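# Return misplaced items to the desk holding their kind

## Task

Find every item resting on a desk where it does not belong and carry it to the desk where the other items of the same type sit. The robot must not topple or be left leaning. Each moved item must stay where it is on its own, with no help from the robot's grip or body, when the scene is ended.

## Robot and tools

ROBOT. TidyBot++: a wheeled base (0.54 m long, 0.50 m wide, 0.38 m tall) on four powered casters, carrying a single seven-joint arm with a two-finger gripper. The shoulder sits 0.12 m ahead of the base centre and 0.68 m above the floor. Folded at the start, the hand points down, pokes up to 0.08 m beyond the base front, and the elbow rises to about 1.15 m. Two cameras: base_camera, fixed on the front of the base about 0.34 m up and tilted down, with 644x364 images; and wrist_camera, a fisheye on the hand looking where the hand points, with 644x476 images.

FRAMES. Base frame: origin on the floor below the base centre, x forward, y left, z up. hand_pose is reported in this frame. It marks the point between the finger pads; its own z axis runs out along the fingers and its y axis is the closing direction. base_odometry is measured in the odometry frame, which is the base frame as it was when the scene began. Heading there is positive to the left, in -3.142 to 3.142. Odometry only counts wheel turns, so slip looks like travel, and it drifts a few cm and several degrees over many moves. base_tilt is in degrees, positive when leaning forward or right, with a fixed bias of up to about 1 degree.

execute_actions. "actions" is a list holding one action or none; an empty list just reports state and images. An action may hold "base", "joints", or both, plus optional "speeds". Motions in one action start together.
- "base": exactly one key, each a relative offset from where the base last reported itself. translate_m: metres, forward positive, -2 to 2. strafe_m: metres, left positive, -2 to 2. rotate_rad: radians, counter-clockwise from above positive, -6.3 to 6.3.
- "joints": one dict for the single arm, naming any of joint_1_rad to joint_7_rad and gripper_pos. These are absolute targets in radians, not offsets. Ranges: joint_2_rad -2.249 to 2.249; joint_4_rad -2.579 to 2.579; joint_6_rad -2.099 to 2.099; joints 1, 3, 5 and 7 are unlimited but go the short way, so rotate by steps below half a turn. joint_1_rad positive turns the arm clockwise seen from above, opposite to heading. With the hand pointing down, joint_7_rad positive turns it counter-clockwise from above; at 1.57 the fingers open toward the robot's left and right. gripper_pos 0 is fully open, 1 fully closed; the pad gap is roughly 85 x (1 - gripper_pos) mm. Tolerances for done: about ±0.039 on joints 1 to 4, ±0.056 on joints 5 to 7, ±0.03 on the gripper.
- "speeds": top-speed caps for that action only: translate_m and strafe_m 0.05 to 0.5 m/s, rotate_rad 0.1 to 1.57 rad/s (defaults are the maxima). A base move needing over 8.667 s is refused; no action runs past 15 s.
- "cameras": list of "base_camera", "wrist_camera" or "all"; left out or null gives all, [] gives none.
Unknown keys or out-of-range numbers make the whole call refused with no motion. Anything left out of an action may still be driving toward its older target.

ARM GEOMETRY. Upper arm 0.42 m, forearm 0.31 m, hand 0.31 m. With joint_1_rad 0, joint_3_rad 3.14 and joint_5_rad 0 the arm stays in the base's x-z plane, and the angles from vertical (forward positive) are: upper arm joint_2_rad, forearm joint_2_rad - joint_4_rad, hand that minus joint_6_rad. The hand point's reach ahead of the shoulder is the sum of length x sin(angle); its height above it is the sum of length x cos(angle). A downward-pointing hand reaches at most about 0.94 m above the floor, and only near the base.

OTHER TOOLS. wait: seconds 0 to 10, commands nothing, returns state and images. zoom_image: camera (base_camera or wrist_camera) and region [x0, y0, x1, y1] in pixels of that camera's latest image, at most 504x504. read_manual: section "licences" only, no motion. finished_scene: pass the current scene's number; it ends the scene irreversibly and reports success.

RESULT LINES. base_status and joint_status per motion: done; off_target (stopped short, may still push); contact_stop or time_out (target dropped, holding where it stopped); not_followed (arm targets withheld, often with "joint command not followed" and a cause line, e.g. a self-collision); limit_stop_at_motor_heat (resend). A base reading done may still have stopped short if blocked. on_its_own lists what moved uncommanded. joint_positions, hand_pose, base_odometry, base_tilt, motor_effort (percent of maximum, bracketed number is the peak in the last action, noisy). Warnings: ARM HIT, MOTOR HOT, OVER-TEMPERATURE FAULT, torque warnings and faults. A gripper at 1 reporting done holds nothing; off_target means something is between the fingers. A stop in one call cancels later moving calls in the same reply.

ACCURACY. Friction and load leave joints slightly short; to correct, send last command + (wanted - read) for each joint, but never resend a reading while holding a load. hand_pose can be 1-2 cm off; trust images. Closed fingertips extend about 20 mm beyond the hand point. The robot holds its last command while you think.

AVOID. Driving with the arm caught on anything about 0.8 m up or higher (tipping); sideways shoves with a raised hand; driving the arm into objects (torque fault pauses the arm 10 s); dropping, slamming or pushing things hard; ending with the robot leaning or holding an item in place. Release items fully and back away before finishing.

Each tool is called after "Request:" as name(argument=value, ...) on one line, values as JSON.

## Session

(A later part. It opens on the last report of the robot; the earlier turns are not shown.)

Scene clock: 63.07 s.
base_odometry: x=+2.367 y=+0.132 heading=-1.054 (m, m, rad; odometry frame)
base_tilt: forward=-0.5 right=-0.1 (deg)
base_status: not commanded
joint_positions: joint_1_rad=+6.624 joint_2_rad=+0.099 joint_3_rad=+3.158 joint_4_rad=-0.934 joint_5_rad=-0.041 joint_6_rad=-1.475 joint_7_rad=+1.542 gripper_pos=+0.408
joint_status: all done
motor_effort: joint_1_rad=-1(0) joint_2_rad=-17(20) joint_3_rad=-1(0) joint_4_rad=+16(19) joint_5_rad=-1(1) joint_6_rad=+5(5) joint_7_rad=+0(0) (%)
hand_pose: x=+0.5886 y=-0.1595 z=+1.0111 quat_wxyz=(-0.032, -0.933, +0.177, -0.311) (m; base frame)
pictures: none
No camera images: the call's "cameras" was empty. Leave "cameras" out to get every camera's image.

Request:
execute_actions(actions=[{"joints":{"joint_2_rad":0.105,"gripper_pos":0.0}}], cameras=["wrist_camera"])

Scene clock: 64.27 s.
base_odometry: x=+2.367 y=+0.132 heading=-1.054 (m, m, rad; odometry frame)
base_tilt: forward=-0.5 right=-0.1 (deg)
base_status: not commanded
joint_positions: joint_1_rad=+6.624 joint_2_rad=+0.099 joint_3_rad=+3.158 joint_4_rad=-0.934 joint_5_rad=-0.041 joint_6_rad=-1.475 joint_7_rad=+1.542 gripper_pos=+0.000
joint_status: all done
motor_effort: joint_1_rad=+0(0) joint_2_rad=-20(21) joint_3_rad=+0(0) joint_4_rad=+18(19) joint_5_rad=-1(1) joint_6_rad=+4(5) joint_7_rad=+0(0) (%)
hand_pose: x=+0.5886 y=-0.1595 z=+1.0111 quat_wxyz=(-0.032, -0.933, +0.177, -0.311) (m; base frame)
pictures: wrist_camera
camera_calibration (this result's frames):
wrist_camera: T_world_to_cam=[[-0.364772, -0.928922, -0.0636048, 0.136061], [-0.755503, 0.335216, -0.56289, 1.11691], [0.544202, -0.157273, -0.824081, 0.620519], [0, 0, 0, 1]] pos_world=[0.555773, -0.150425, 1.14871]
Images, in order (width x height): wrist_camera 644x476.

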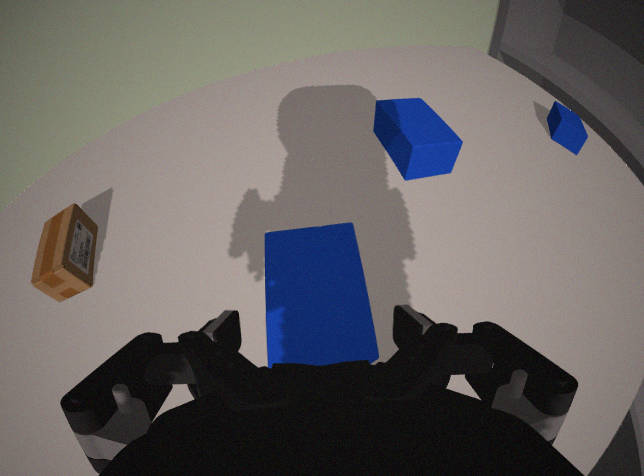

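Request:
execute_actions(actions=[{"joints":{"joint_2_rad":-0.07}}], cameras=[])

Request:
execute_actions(actions=[{"base":{"strafe_m":0.07},"joints":{"joint_1_rad":-0.02,"joint_2_rad":0.0,"joint_4_rad":-0.8,"joint_6_rad":-1.5}}])

Scene clock: 66.17 s.
base_odometry: x=+2.367 y=+0.132 heading=-1.054 (m, m, rad; odometry frame)
base_tilt: forward=-0.4 right=-0.1 (deg)
base_status: not commanded
joint_positions: joint_1_rad=+6.624 joint_2_rad=-0.076 joint_3_rad=+3.158 joint_4_rad=-0.934 joint_5_rad=-0.041 joint_6_rad=-1.475 joint_7_rad=+1.542 gripper_pos=+0.000
joint_status: all done
motor_effort: joint_1_rad=+0(1) joint_2_rad=-12(23) joint_3_rad=+0(1) joint_4_rad=+17(20) joint_5_rad=-1(1) joint_6_rad=+6(6) joint_7_rad=+0(0) (%)
hand_pose: x=+0.5275 y=-0.1379 z=+1.0922 quat_wxyz=(-0.045, -0.903, +0.170, -0.391) (m; base frame)
pictures: none
No camera images: the call's "cameras" was empty. Leave "cameras" out to get every camera's image.

Scene clock: 67.70 s.
base_odometry: x=+2.428 y=+0.167 heading=-1.054 (m, m, rad; odometry frame)
base_tilt: forward=-0.6 right=-0.1 (deg)
base_status: done
joint_positions: joint_1_rad=+6.281 joint_2_rad=-0.014 joint_3_rad=+3.158 joint_4_rad=-0.815 joint_5_rad=-0.041 joint_6_rad=-1.475 joint_7_rad=+1.542 gripper_pos=+0.000
joint_status: all done
motor_effort: joint_1_rad=-1(3) joint_2_rad=-14(15) joint_3_rad=+0(2) joint_4_rad=+17(19) joint_5_rad=-1(2) joint_6_rad=+6(5) joint_7_rad=+0(0) (%)
hand_pose: x=+0.5762 y=+0.0074 z=+1.1194 quat_wxyz=(+0.022, -0.908, +0.013, -0.419) (m; base frame)
pictures: base_camera, wrist_camera
camera_calibration (this result's frames):
wrist_camera: T_world_to_cam=[[-0.0161603, -0.997574, -0.0677153, 0.0977324], [-0.673542, 0.0609139, -0.736635, 1.26184], [0.738973, 0.0337048, -0.672892, 0.459898], [0, 0, 0, 1]] pos_world=[0.511626, 0.0051312, 1.24559]
Images, in order (width x height): base_camera 644x364, wrist_camera 644x476.

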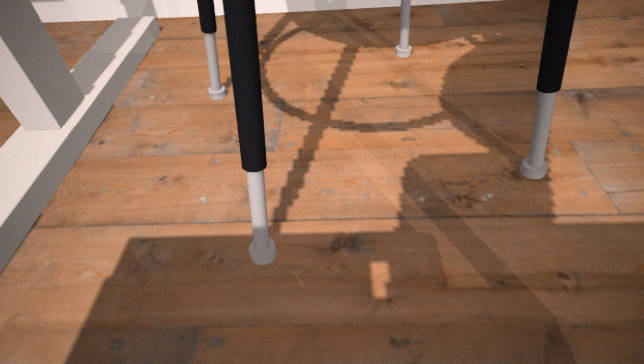

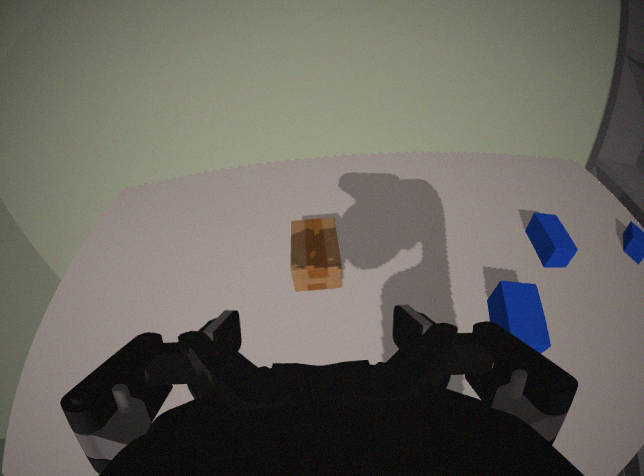

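Request:
zoom_image(camera="wrist_camera", region=[240, 180, 400, 320])

Region (240, 180, 400, 320) of wrist_camera's 644x476 image, scaled by 3.150; it fills the top 441 rows of this view, and the rest is white.

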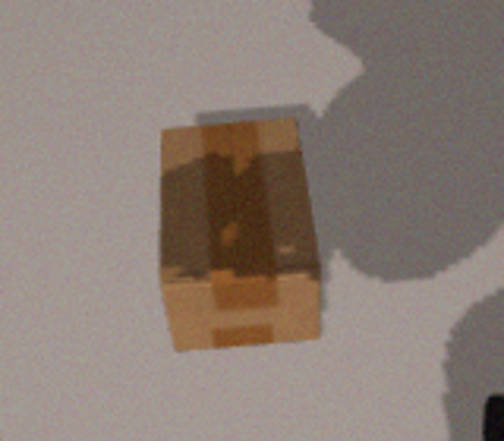

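Request:
execute_actions(actions=[{"joints":{"joint_2_rad":0.21,"joint_4_rad":-0.675,"joint_6_rad":-1.345}}], cameras=["wrist_camera"])

Scene clock: 71.83 s.
base_odometry: x=+2.428 y=+0.167 heading=-1.054 (m, m, rad; odometry frame)
base_tilt: forward=-0.5 right=-0.1 (deg)
base_status: not commanded
joint_positions: joint_1_rad=+6.281 joint_2_rad=+0.217 joint_3_rad=+3.158 joint_4_rad=-0.688 joint_5_rad=-0.041 joint_6_rad=-1.378 joint_7_rad=+1.542 gripper_pos=+0.000
joint_status: all done
motor_effort: joint_1_rad=+0(1) joint_2_rad=-24(28) joint_3_rad=+0(0) joint_4_rad=+17(19) joint_5_rad=-1(1) joint_6_rad=+6(6) joint_7_rad=+0(0) (%)
hand_pose: x=+0.6925 y=+0.0073 z=+1.0836 quat_wxyz=(+0.021, -0.909, +0.014, -0.416) (m; base frame)
pictures: wrist_camera
camera_calibration (this result's frames):
wrist_camera: T_world_to_cam=[[-0.0191759, -0.997598, -0.0665574, 0.0979343], [-0.678099, 0.0618958, -0.73236, 1.31229], [0.73472, 0.0310888, -0.677657, 0.357986], [0, 0, 0, 1]] pos_world=[0.628719, 0.00534464, 1.21018]
Images, in order (width x height): wrist_camera 644x476.

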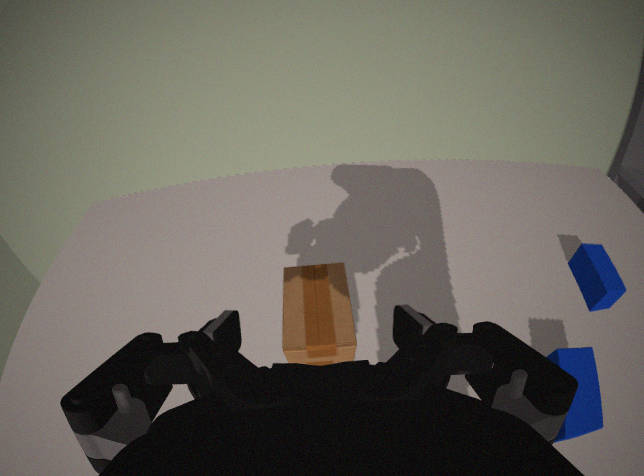

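Request:
execute_actions(actions=[{"joints":{"joint_2_rad":0.325}}], cameras=["wrist_camera"])

Scene clock: 73.00 s.
base_odometry: x=+2.428 y=+0.167 heading=-1.054 (m, m, rad; odometry frame)
base_tilt: forward=-0.4 right=+0.0 (deg)
base_status: not commanded
joint_positions: joint_1_rad=+6.281 joint_2_rad=+0.330 joint_3_rad=+3.158 joint_4_rad=-0.682 joint_5_rad=-0.041 joint_6_rad=-1.378 joint_7_rad=+1.542 gripper_pos=+0.000
joint_status: all done
motor_effort: joint_1_rad=-1(0) joint_2_rad=-27(32) joint_3_rad=+0(0) joint_4_rad=+19(20) joint_5_rad=-1(1) joint_6_rad=+5(6) joint_7_rad=+0(0) (%)
hand_pose: x=+0.7344 y=+0.0074 z=+1.0193 quat_wxyz=(+0.020, -0.930, +0.015, -0.367) (m; base frame)
pictures: wrist_camera
camera_calibration (this result's frames):
wrist_camera: T_world_to_cam=[[-0.0261308, -0.997621, -0.0638005, 0.0968583], [-0.752431, 0.0616474, -0.655779, 1.27014], [0.658152, 0.0308695, -0.752252, 0.41585], [0, 0, 0, 1]] pos_world=[0.684535, 0.00548962, 1.15194]
Images, in order (width x height): wrist_camera 644x476.

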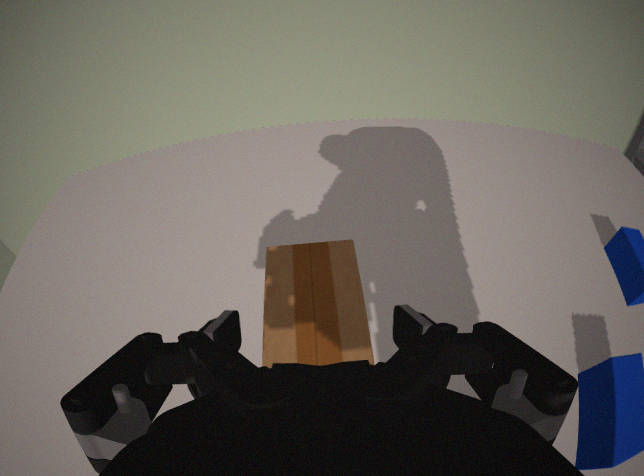

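Request:
execute_actions(actions=[{"joints":{"joint_2_rad":0.337}}], cameras=["wrist_camera"])

Scene clock: 73.70 s.
base_odometry: x=+2.428 y=+0.167 heading=-1.054 (m, m, rad; odometry frame)
base_tilt: forward=-0.4 right=-0.1 (deg)
base_status: not commanded
joint_positions: joint_1_rad=+6.281 joint_2_rad=+0.331 joint_3_rad=+3.158 joint_4_rad=-0.682 joint_5_rad=-0.041 joint_6_rad=-1.378 joint_7_rad=+1.542 gripper_pos=+0.000
joint_status: all done
motor_effort: joint_1_rad=+0(0) joint_2_rad=-28(29) joint_3_rad=-1(0) joint_4_rad=+18(20) joint_5_rad=-1(1) joint_6_rad=+6(5) joint_7_rad=+0(0) (%)
hand_pose: x=+0.7348 y=+0.0074 z=+1.0185 quat_wxyz=(+0.020, -0.930, +0.015, -0.366) (m; base frame)
pictures: wrist_camera
camera_calibration (this result's frames):
wrist_camera: T_world_to_cam=[[-0.0262114, -0.997621, -0.0637644, 0.0968431], [-0.753261, 0.0616454, -0.654827, 1.26959], [0.6572, 0.0308673, -0.753084, 0.416531], [0, 0, 0, 1]] pos_world=[0.685129, 0.005491, 1.15122]
Images, in order (width x height): wrist_camera 644x476.

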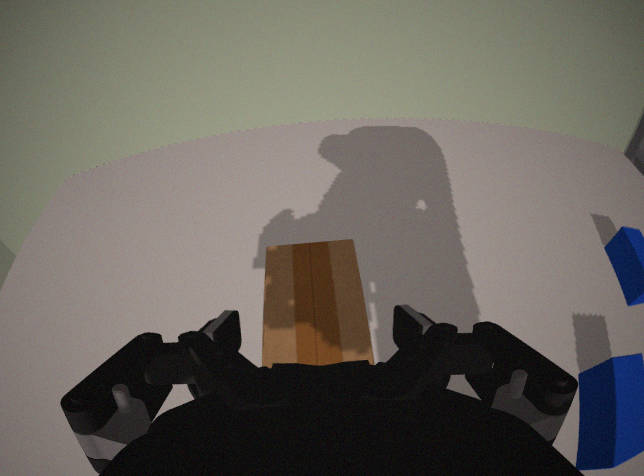

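Request:
execute_actions(actions=[{"joints":{"joint_2_rad":0.35}}], cameras=[])

Scene clock: 74.47 s.
base_odometry: x=+2.428 y=+0.167 heading=-1.054 (m, m, rad; odometry frame)
base_tilt: forward=-0.4 right=-0.1 (deg)
base_status: not commanded
joint_positions: joint_1_rad=+6.281 joint_2_rad=+0.338 joint_3_rad=+3.158 joint_4_rad=-0.682 joint_5_rad=-0.041 joint_6_rad=-1.378 joint_7_rad=+1.542 gripper_pos=+0.000
joint_status: all done
motor_effort: joint_1_rad=+0(0) joint_2_rad=-29(29) joint_3_rad=+0(1) joint_4_rad=+19(20) joint_5_rad=-1(1) joint_6_rad=+5(6) joint_7_rad=+0(0) (%)
hand_pose: x=+0.7371 y=+0.0074 z=+1.0142 quat_wxyz=(+0.020, -0.931, +0.015, -0.363) (m; base frame)
pictures: none
No camera images: the call's "cameras" was empty. Leave "cameras" out to get every camera's image.

Now close the gripper.

Request:
execute_actions(actions=[{"joints":{"gripper_pos":1.0}}], cameras=["wrist_camera"])

Scene clock: 76.60 s.
base_odometry: x=+2.428 y=+0.167 heading=-1.054 (m, m, rad; odometry frame)
base_tilt: forward=-0.5 right=-0.1 (deg)
base_status: not commanded
joint_positions: joint_1_rad=+6.281 joint_2_rad=+0.338 joint_3_rad=+3.158 joint_4_rad=-0.680 joint_5_rad=-0.041 joint_6_rad=-1.376 joint_7_rad=+1.542 gripper_pos=+0.374
joint_status: gripper_pos off_target (ended at +0.374, target +1.000)
motor_effort: joint_1_rad=+0(1) joint_2_rad=-27(31) joint_3_rad=+0(1) joint_4_rad=+18(20) joint_5_rad=-1(1) joint_6_rad=+5(6) joint_7_rad=+0(0) (%)
hand_pose: x=+0.7379 y=+0.0075 z=+1.0152 quat_wxyz=(+0.020, -0.931, +0.015, -0.365) (m; base frame)
pictures: wrist_camera
camera_calibration (this result's frames):
wrist_camera: T_world_to_cam=[[-0.0264482, -0.997622, -0.0636463, 0.0967932], [-0.755543, 0.0616389, -0.652192, 1.2688], [0.654564, 0.0308382, -0.755377, 0.416328], [0, 0, 0, 1]] pos_world=[0.688683, 0.00551658, 1.14815]
Images, in order (width x height): wrist_camera 644x476.

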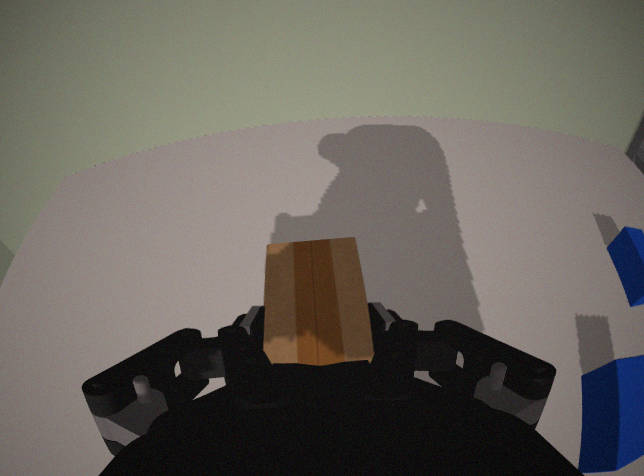

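Request:
execute_actions(actions=[{"base":{"translate_m":-0.17},"joints":{"joint_2_rad":0.08},"speeds":{"translate_m":0.3}}], cameras=["wrist_camera"])

Scene clock: 80.90 s.
base_odometry: x=+2.344 y=+0.315 heading=-1.054 (m, m, rad; odometry frame)
base_tilt: forward=-0.4 right=-0.1 (deg)
base_status: done
joint_positions: joint_1_rad=+6.281 joint_2_rad=+0.085 joint_3_rad=+3.158 joint_4_rad=-0.673 joint_5_rad=-0.041 joint_6_rad=-1.374 joint_7_rad=+1.542 gripper_pos=+0.374
joint_status: all done
motor_effort: joint_1_rad=+0(1) joint_2_rad=-20(36) joint_3_rad=+0(1) joint_4_rad=+19(21) joint_5_rad=-1(1) joint_6_rad=+8(8) joint_7_rad=+0(0) (%)
hand_pose: x=+0.6348 y=+0.0074 z=+1.1638 quat_wxyz=(+0.022, -0.875, +0.012, -0.483) (m; base frame)
pictures: wrist_camera
camera_calibration (this result's frames):
wrist_camera: T_world_to_cam=[[-0.00859374, -0.997591, -0.0688402, 0.0981901], [-0.559949, 0.0618379, -0.826216, 1.36615], [0.828482, 0.0314467, -0.559132, 0.257288], [0, 0, 0, 1]] pos_world=[0.552659, 0.00538296, 1.27935]
Images, in order (width x height): wrist_camera 644x476.

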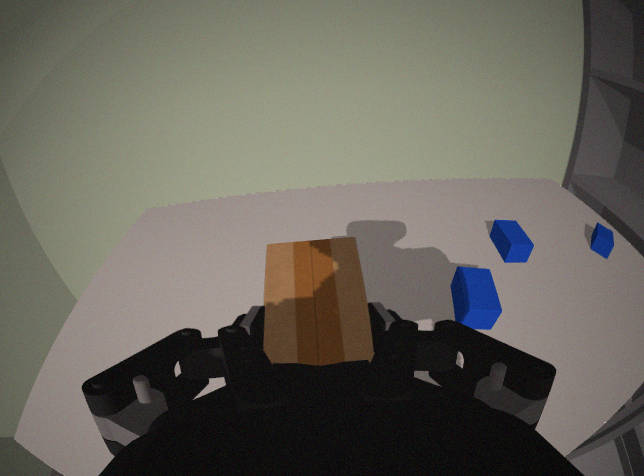

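Request:
execute_actions(actions=[{"base":{"translate_m":-2.0},"joints":{"joint_1_rad":1.5,"joint_2_rad":-0.15,"joint_4_rad":-1.0}}])

Scene clock: 86.63 s.
base_odometry: x=+1.356 y=+2.054 heading=-1.054 (m, m, rad; odometry frame)
base_tilt: forward=-0.5 right=-0.1 (deg)
base_status: done
joint_positions: joint_1_rad=+7.768 joint_2_rad=-0.132 joint_3_rad=+3.158 joint_4_rad=-0.990 joint_5_rad=-0.041 joint_6_rad=-1.374 joint_7_rad=+1.542 gripper_pos=+0.374
joint_status: all done
motor_effort: joint_1_rad=+0(2) joint_2_rad=-12(23) joint_3_rad=+0(3) joint_4_rad=+19(20) joint_5_rad=-1(2) joint_6_rad=+7(7) joint_7_rad=+0(0) (%)
hand_pose: x=+0.1617 y=-0.4264 z=+1.1137 quat_wxyz=(-0.280, -0.651, +0.619, -0.339) (m; base frame)
pictures: base_camera, wrist_camera
camera_calibration (this result's frames):
wrist_camera: T_world_to_cam=[[-0.995084, -0.0674683, -0.0724959, 0.218051], [0.0122354, 0.64267, -0.766045, 1.17485], [0.0982747, -0.763167, -0.638685, 0.502665], [0, 0, 0, 1]] pos_world=[0.153205, -0.356711, 1.23684]
Images, in order (width x height): base_camera 644x364, wrist_camera 644x476.

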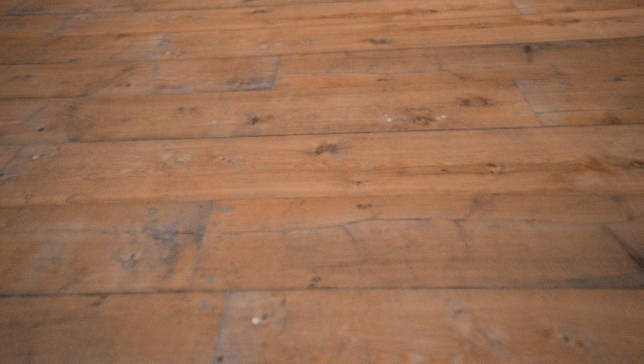

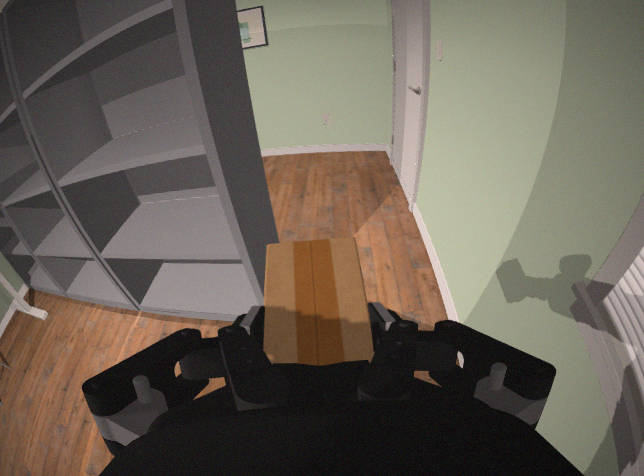

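Request:
zoom_image(camera="wrist_camera", region=[180, 100, 500, 340])

Region (180, 100, 500, 340) of wrist_camera's 644x476 image, scaled by 1.575; it fills the top 378 rows of this view, and the rest is white.

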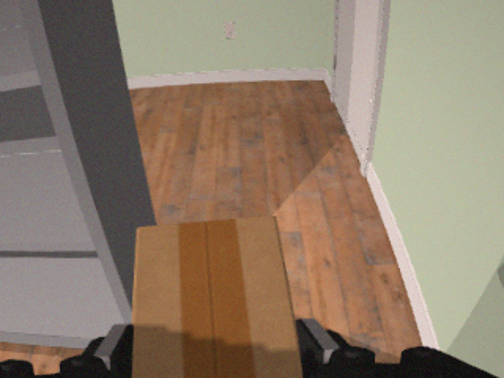

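Request:
execute_actions(actions=[{"base":{"strafe_m":-2.0},"joints":{"joint_2_rad":-0.1,"joint_4_rad":-1.7,"joint_6_rad":-0.72}}])

Scene clock: 94.17 s.
base_odometry: x=-0.384 y=+1.067 heading=-1.055 (m, m, rad; odometry frame)
base_tilt: forward=-0.5 right=+0.0 (deg)
base_status: done
joint_positions: joint_1_rad=+7.768 joint_2_rad=-0.097 joint_3_rad=+3.158 joint_4_rad=-1.695 joint_5_rad=-0.041 joint_6_rad=-0.755 joint_7_rad=+1.542 gripper_pos=+0.374
joint_status: all done
motor_effort: joint_1_rad=+0(0) joint_2_rad=-16(19) joint_3_rad=+1(0) joint_4_rad=+22(24) joint_5_rad=-1(1) joint_6_rad=+7(9) joint_7_rad=+0(0) (%)
hand_pose: x=+0.1631 y=-0.4925 z=+0.8730 quat_wxyz=(-0.244, -0.660, +0.645, -0.298) (m; base frame)
pictures: base_camera, wrist_camera
camera_calibration (this result's frames):
wrist_camera: T_world_to_cam=[[-0.996329, -0.0352372, -0.0780142, 0.2185], [0.0275651, 0.730743, -0.682096, 1.00047], [0.0810434, -0.681743, -0.727089, 0.418429], [0, 0, 0, 1]] pos_world=[0.156209, -0.438127, 1.0037]
Images, in order (width x height): base_camera 644x364, wrist_camera 644x476.

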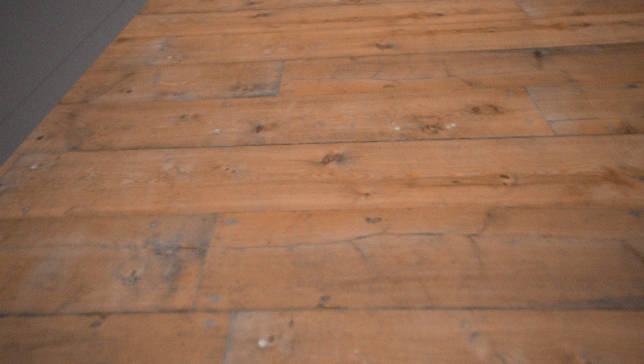

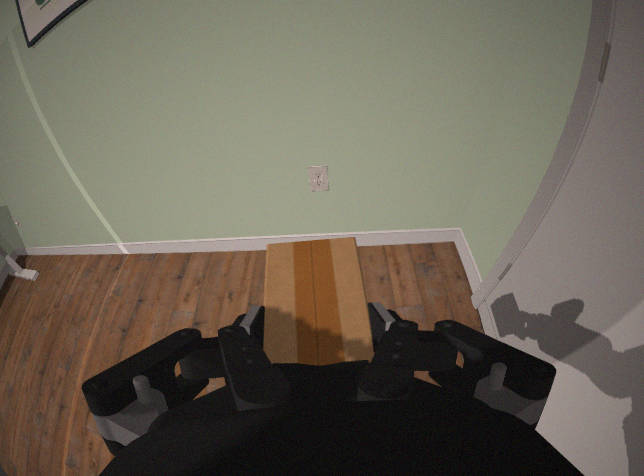

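Request:
execute_actions(actions=[{"base":{"translate_m":1.85},"joints":{"joint_1_rad":-0.02}}])

Scene clock: 99.73 s.
base_odometry: x=+0.529 y=-0.542 heading=-1.055 (m, m, rad; odometry frame)
base_tilt: forward=-0.4 right=-0.1 (deg)
base_status: done
joint_positions: joint_1_rad=+6.280 joint_2_rad=-0.095 joint_3_rad=+3.158 joint_4_rad=-1.695 joint_5_rad=-0.041 joint_6_rad=-0.754 joint_7_rad=+1.542 gripper_pos=+0.374
joint_status: all done
motor_effort: joint_1_rad=-1(1) joint_2_rad=-16(20) joint_3_rad=+0(2) joint_4_rad=+23(22) joint_5_rad=-1(2) joint_6_rad=+7(6) joint_7_rad=+0(0) (%)
hand_pose: x=+0.6142 y=+0.0030 z=+0.8722 quat_wxyz=(+0.022, -0.923, +0.028, -0.384) (m; base frame)
pictures: base_camera, wrist_camera
camera_calibration (this result's frames):
wrist_camera: T_world_to_cam=[[-0.0478899, -0.995802, -0.0779999, 0.105629], [-0.726287, 0.0883246, -0.681694, 1.09003], [0.685722, 0.0240041, -0.727468, 0.345901], [0, 0, 0, 1]] pos_world=[0.559543, 0.000605614, 1.00294]
Images, in order (width x height): base_camera 644x364, wrist_camera 644x476.

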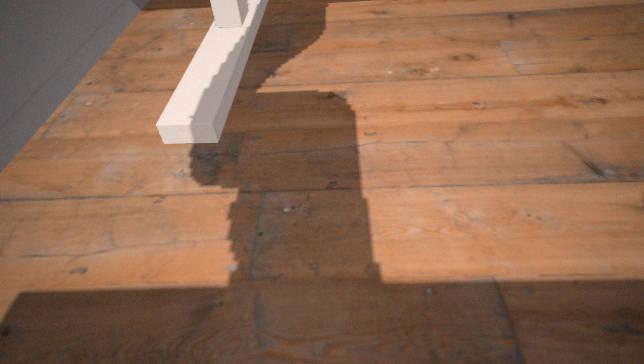

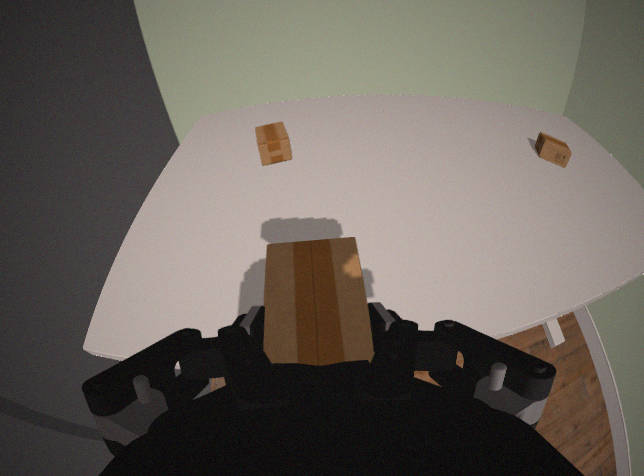

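Request:
execute_actions(actions=[{"base":{"translate_m":0.11},"joints":{"joint_2_rad":0.05,"joint_6_rad":-0.5}}], cameras=["wrist_camera"])

Scene clock: 102.83 s.
base_odometry: x=+0.583 y=-0.638 heading=-1.055 (m, m, rad; odometry frame)
base_tilt: forward=-0.5 right=+0.0 (deg)
base_status: done
joint_positions: joint_1_rad=+6.280 joint_2_rad=+0.062 joint_3_rad=+3.158 joint_4_rad=-1.698 joint_5_rad=-0.041 joint_6_rad=-0.534 joint_7_rad=+1.542 gripper_pos=+0.374
joint_status: all done
motor_effort: joint_1_rad=+0(1) joint_2_rad=-22(28) joint_3_rad=+0(1) joint_4_rad=+22(22) joint_5_rad=-1(1) joint_6_rad=+7(8) joint_7_rad=+0(0) (%)
hand_pose: x=+0.6874 y=+0.0002 z=+0.8367 quat_wxyz=(+0.019, -0.911, +0.031, -0.411) (m; base frame)
pictures: wrist_camera
camera_calibration (this result's frames):
wrist_camera: T_world_to_cam=[[-0.0521691, -0.995697, -0.0765882, 0.10537], [-0.683763, 0.0915106, -0.723944, 1.12537], [0.727837, 0.0146007, -0.685595, 0.205983], [0, 0, 0, 1]] pos_world=[0.625061, -0.0010746, 0.963995]
Images, in order (width x height): wrist_camera 644x476.

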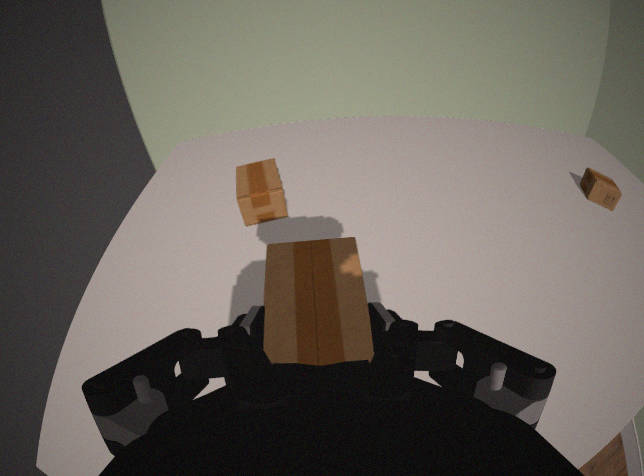

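Request:
execute_actions(actions=[{"joints":{"joint_2_rad":0.135}}], cameras=["wrist_camera"])

Scene clock: 104.07 s.
base_odometry: x=+0.583 y=-0.638 heading=-1.055 (m, m, rad; odometry frame)
base_tilt: forward=-0.4 right=+0.0 (deg)
base_status: not commanded
joint_positions: joint_1_rad=+6.280 joint_2_rad=+0.138 joint_3_rad=+3.158 joint_4_rad=-1.699 joint_5_rad=-0.041 joint_6_rad=-0.534 joint_7_rad=+1.542 gripper_pos=+0.374
joint_status: all done
motor_effort: joint_1_rad=+0(0) joint_2_rad=-24(26) joint_3_rad=+0(1) joint_4_rad=+22(22) joint_5_rad=-1(1) joint_6_rad=+7(7) joint_7_rad=+0(0) (%)
hand_pose: x=+0.6974 y=+0.0002 z=+0.7927 quat_wxyz=(+0.018, -0.926, +0.031, -0.376) (m; base frame)
pictures: wrist_camera
camera_calibration (this result's frames):
wrist_camera: T_world_to_cam=[[-0.0578753, -0.995714, -0.0721384, 0.103008], [-0.737217, 0.0913514, -0.669452, 1.09445], [0.673173, 0.0144369, -0.739344, 0.249289], [0, 0, 0, 1]] pos_world=[0.644994, -0.00101208, 0.924423]
Images, in order (width x height): wrist_camera 644x476.

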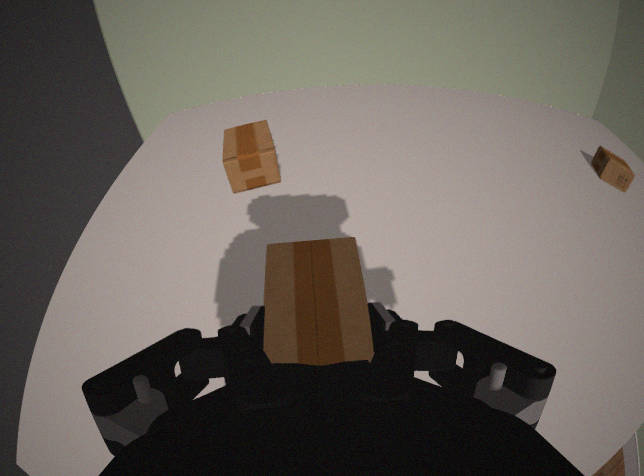

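Request:
execute_actions(actions=[{"joints":{"joint_2_rad":0.16}}], cameras=[])

Scene clock: 104.80 s.
base_odometry: x=+0.583 y=-0.638 heading=-1.055 (m, m, rad; odometry frame)
base_tilt: forward=-0.4 right=+0.0 (deg)
base_status: not commanded
joint_positions: joint_1_rad=+6.280 joint_2_rad=+0.151 joint_3_rad=+3.158 joint_4_rad=-1.699 joint_5_rad=-0.041 joint_6_rad=-0.532 joint_7_rad=+1.542 gripper_pos=+0.374
joint_status: all done
motor_effort: joint_1_rad=+0(1) joint_2_rad=-23(25) joint_3_rad=+0(1) joint_4_rad=+20(22) joint_5_rad=-1(1) joint_6_rad=+6(6) joint_7_rad=+0(0) (%)
hand_pose: x=+0.6993 y=+0.0002 z=+0.7858 quat_wxyz=(+0.018, -0.928, +0.032, -0.371) (m; base frame)
pictures: none
No camera images: the call's "cameras" was empty. Leave "cameras" out to get every camera's image.

Request:
execute_actions(actions=[{"joints":{"joint_2_rad":0.175}}], cameras=["wrist_camera"])

Scene clock: 105.50 s.
base_odometry: x=+0.583 y=-0.638 heading=-1.055 (m, m, rad; odometry frame)
base_tilt: forward=-0.5 right=+0.0 (deg)
base_status: not commanded
joint_positions: joint_1_rad=+6.280 joint_2_rad=+0.153 joint_3_rad=+3.158 joint_4_rad=-1.698 joint_5_rad=-0.041 joint_6_rad=-0.530 joint_7_rad=+1.542 gripper_pos=+0.374
joint_status: all done
motor_effort: joint_1_rad=+0(0) joint_2_rad=-21(24) joint_3_rad=+0(1) joint_4_rad=+19(20) joint_5_rad=-1(1) joint_6_rad=+5(6) joint_7_rad=+0(0) (%)
hand_pose: x=+0.7001 y=+0.0002 z=+0.7856 quat_wxyz=(+0.018, -0.928, +0.032, -0.371) (m; base frame)
pictures: wrist_camera
camera_calibration (this result's frames):
wrist_camera: T_world_to_cam=[[-0.0587191, -0.995716, -0.0714195, 0.102622], [-0.743691, 0.0913579, -0.662252, 1.0905], [0.66594, 0.0142272, -0.74587, 0.252406], [0, 0, 0, 1]] pos_world=[0.648937, -0.00103529, 0.917779]
Images, in order (width x height): wrist_camera 644x476.

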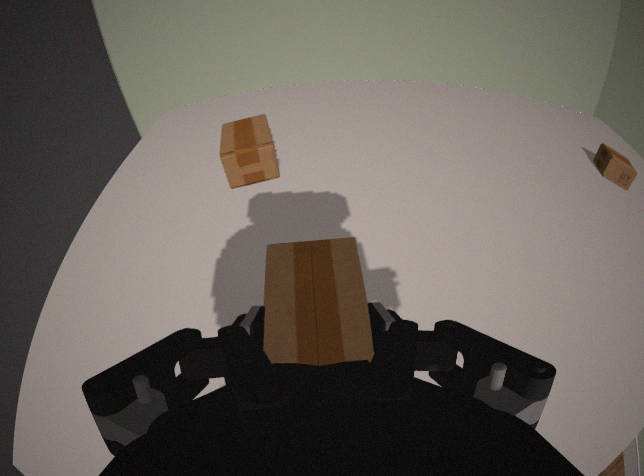

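Request:
execute_actions(actions=[{"joints":{"joint_2_rad":0.158,"gripper_pos":0.0}}], cameras=["wrist_camera"])

Scene clock: 106.80 s.
base_odometry: x=+0.583 y=-0.638 heading=-1.055 (m, m, rad; odometry frame)
base_tilt: forward=-0.5 right=-0.1 (deg)
base_status: not commanded
joint_positions: joint_1_rad=+6.280 joint_2_rad=+0.153 joint_3_rad=+3.158 joint_4_rad=-1.698 joint_5_rad=-0.041 joint_6_rad=-0.529 joint_7_rad=+1.542 gripper_pos=+0.000
joint_status: all done
motor_effort: joint_1_rad=+1(0) joint_2_rad=-24(25) joint_3_rad=-1(0) joint_4_rad=+21(22) joint_5_rad=-1(1) joint_6_rad=+5(6) joint_7_rad=+0(0) (%)
hand_pose: x=+0.7003 y=+0.0002 z=+0.7856 quat_wxyz=(+0.018, -0.928, +0.032, -0.372) (m; base frame)
pictures: wrist_camera
camera_calibration (this result's frames):
wrist_camera: T_world_to_cam=[[-0.0587156, -0.995716, -0.0714256, 0.102624], [-0.74342, 0.0913651, -0.662555, 1.09068], [0.666243, 0.0141969, -0.7456, 0.251846], [0, 0, 0, 1]] pos_world=[0.649066, -0.00104093, 0.917741]
Images, in order (width x height): wrist_camera 644x476.

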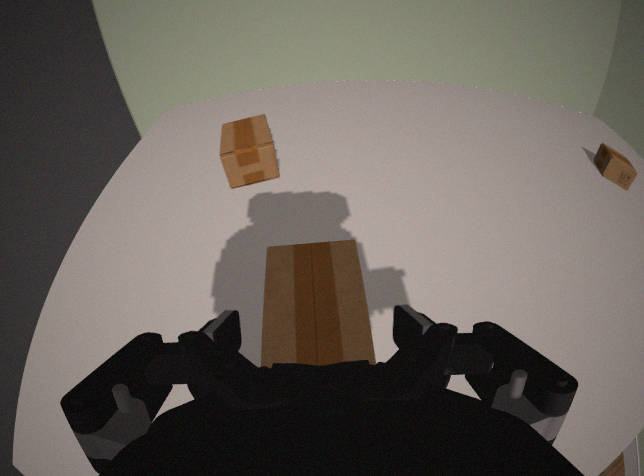

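Request:
execute_actions(actions=[{"joints":{"joint_2_rad":-0.05}}])

Scene clock: 108.30 s.
base_odometry: x=+0.583 y=-0.638 heading=-1.055 (m, m, rad; odometry frame)
base_tilt: forward=-0.4 right=+0.0 (deg)
base_status: not commanded
joint_positions: joint_1_rad=+6.280 joint_2_rad=-0.054 joint_3_rad=+3.158 joint_4_rad=-1.698 joint_5_rad=-0.041 joint_6_rad=-0.529 joint_7_rad=+1.542 gripper_pos=+0.000
joint_status: all done
motor_effort: joint_1_rad=+0(1) joint_2_rad=-18(25) joint_3_rad=+0(0) joint_4_rad=+23(22) joint_5_rad=-1(0) joint_6_rad=+7(7) joint_7_rad=+0(0) (%)
hand_pose: x=+0.6666 y=+0.0001 z=+0.9028 quat_wxyz=(+0.021, -0.884, +0.030, -0.465) (m; base frame)
pictures: base_camera, wrist_camera
camera_calibration (this result's frames):
wrist_camera: T_world_to_cam=[[-0.0427249, -0.995667, -0.0825961, 0.108337], [-0.591464, 0.0918347, -0.801085, 1.16705], [0.805199, 0.0146263, -0.592825, 0.131147], [0, 0, 0, 1]] pos_world=[0.589295, -0.00122565, 1.0216]
Images, in order (width x height): base_camera 644x364, wrist_camera 644x476.

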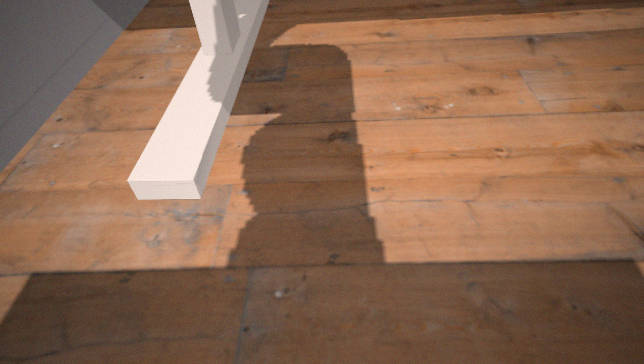

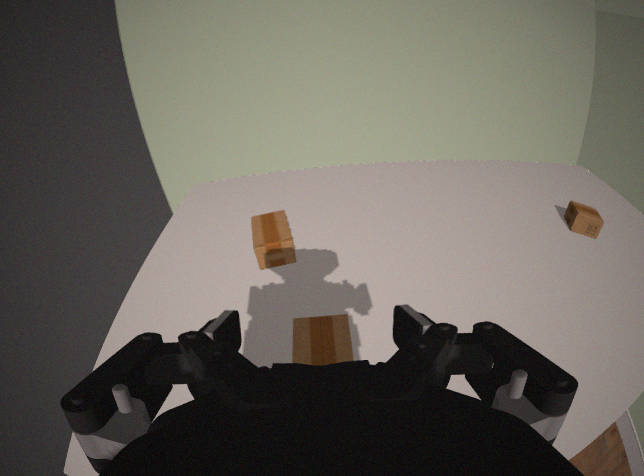

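Request:
finished_scene(scene=2)

The scene is finished: the task was done.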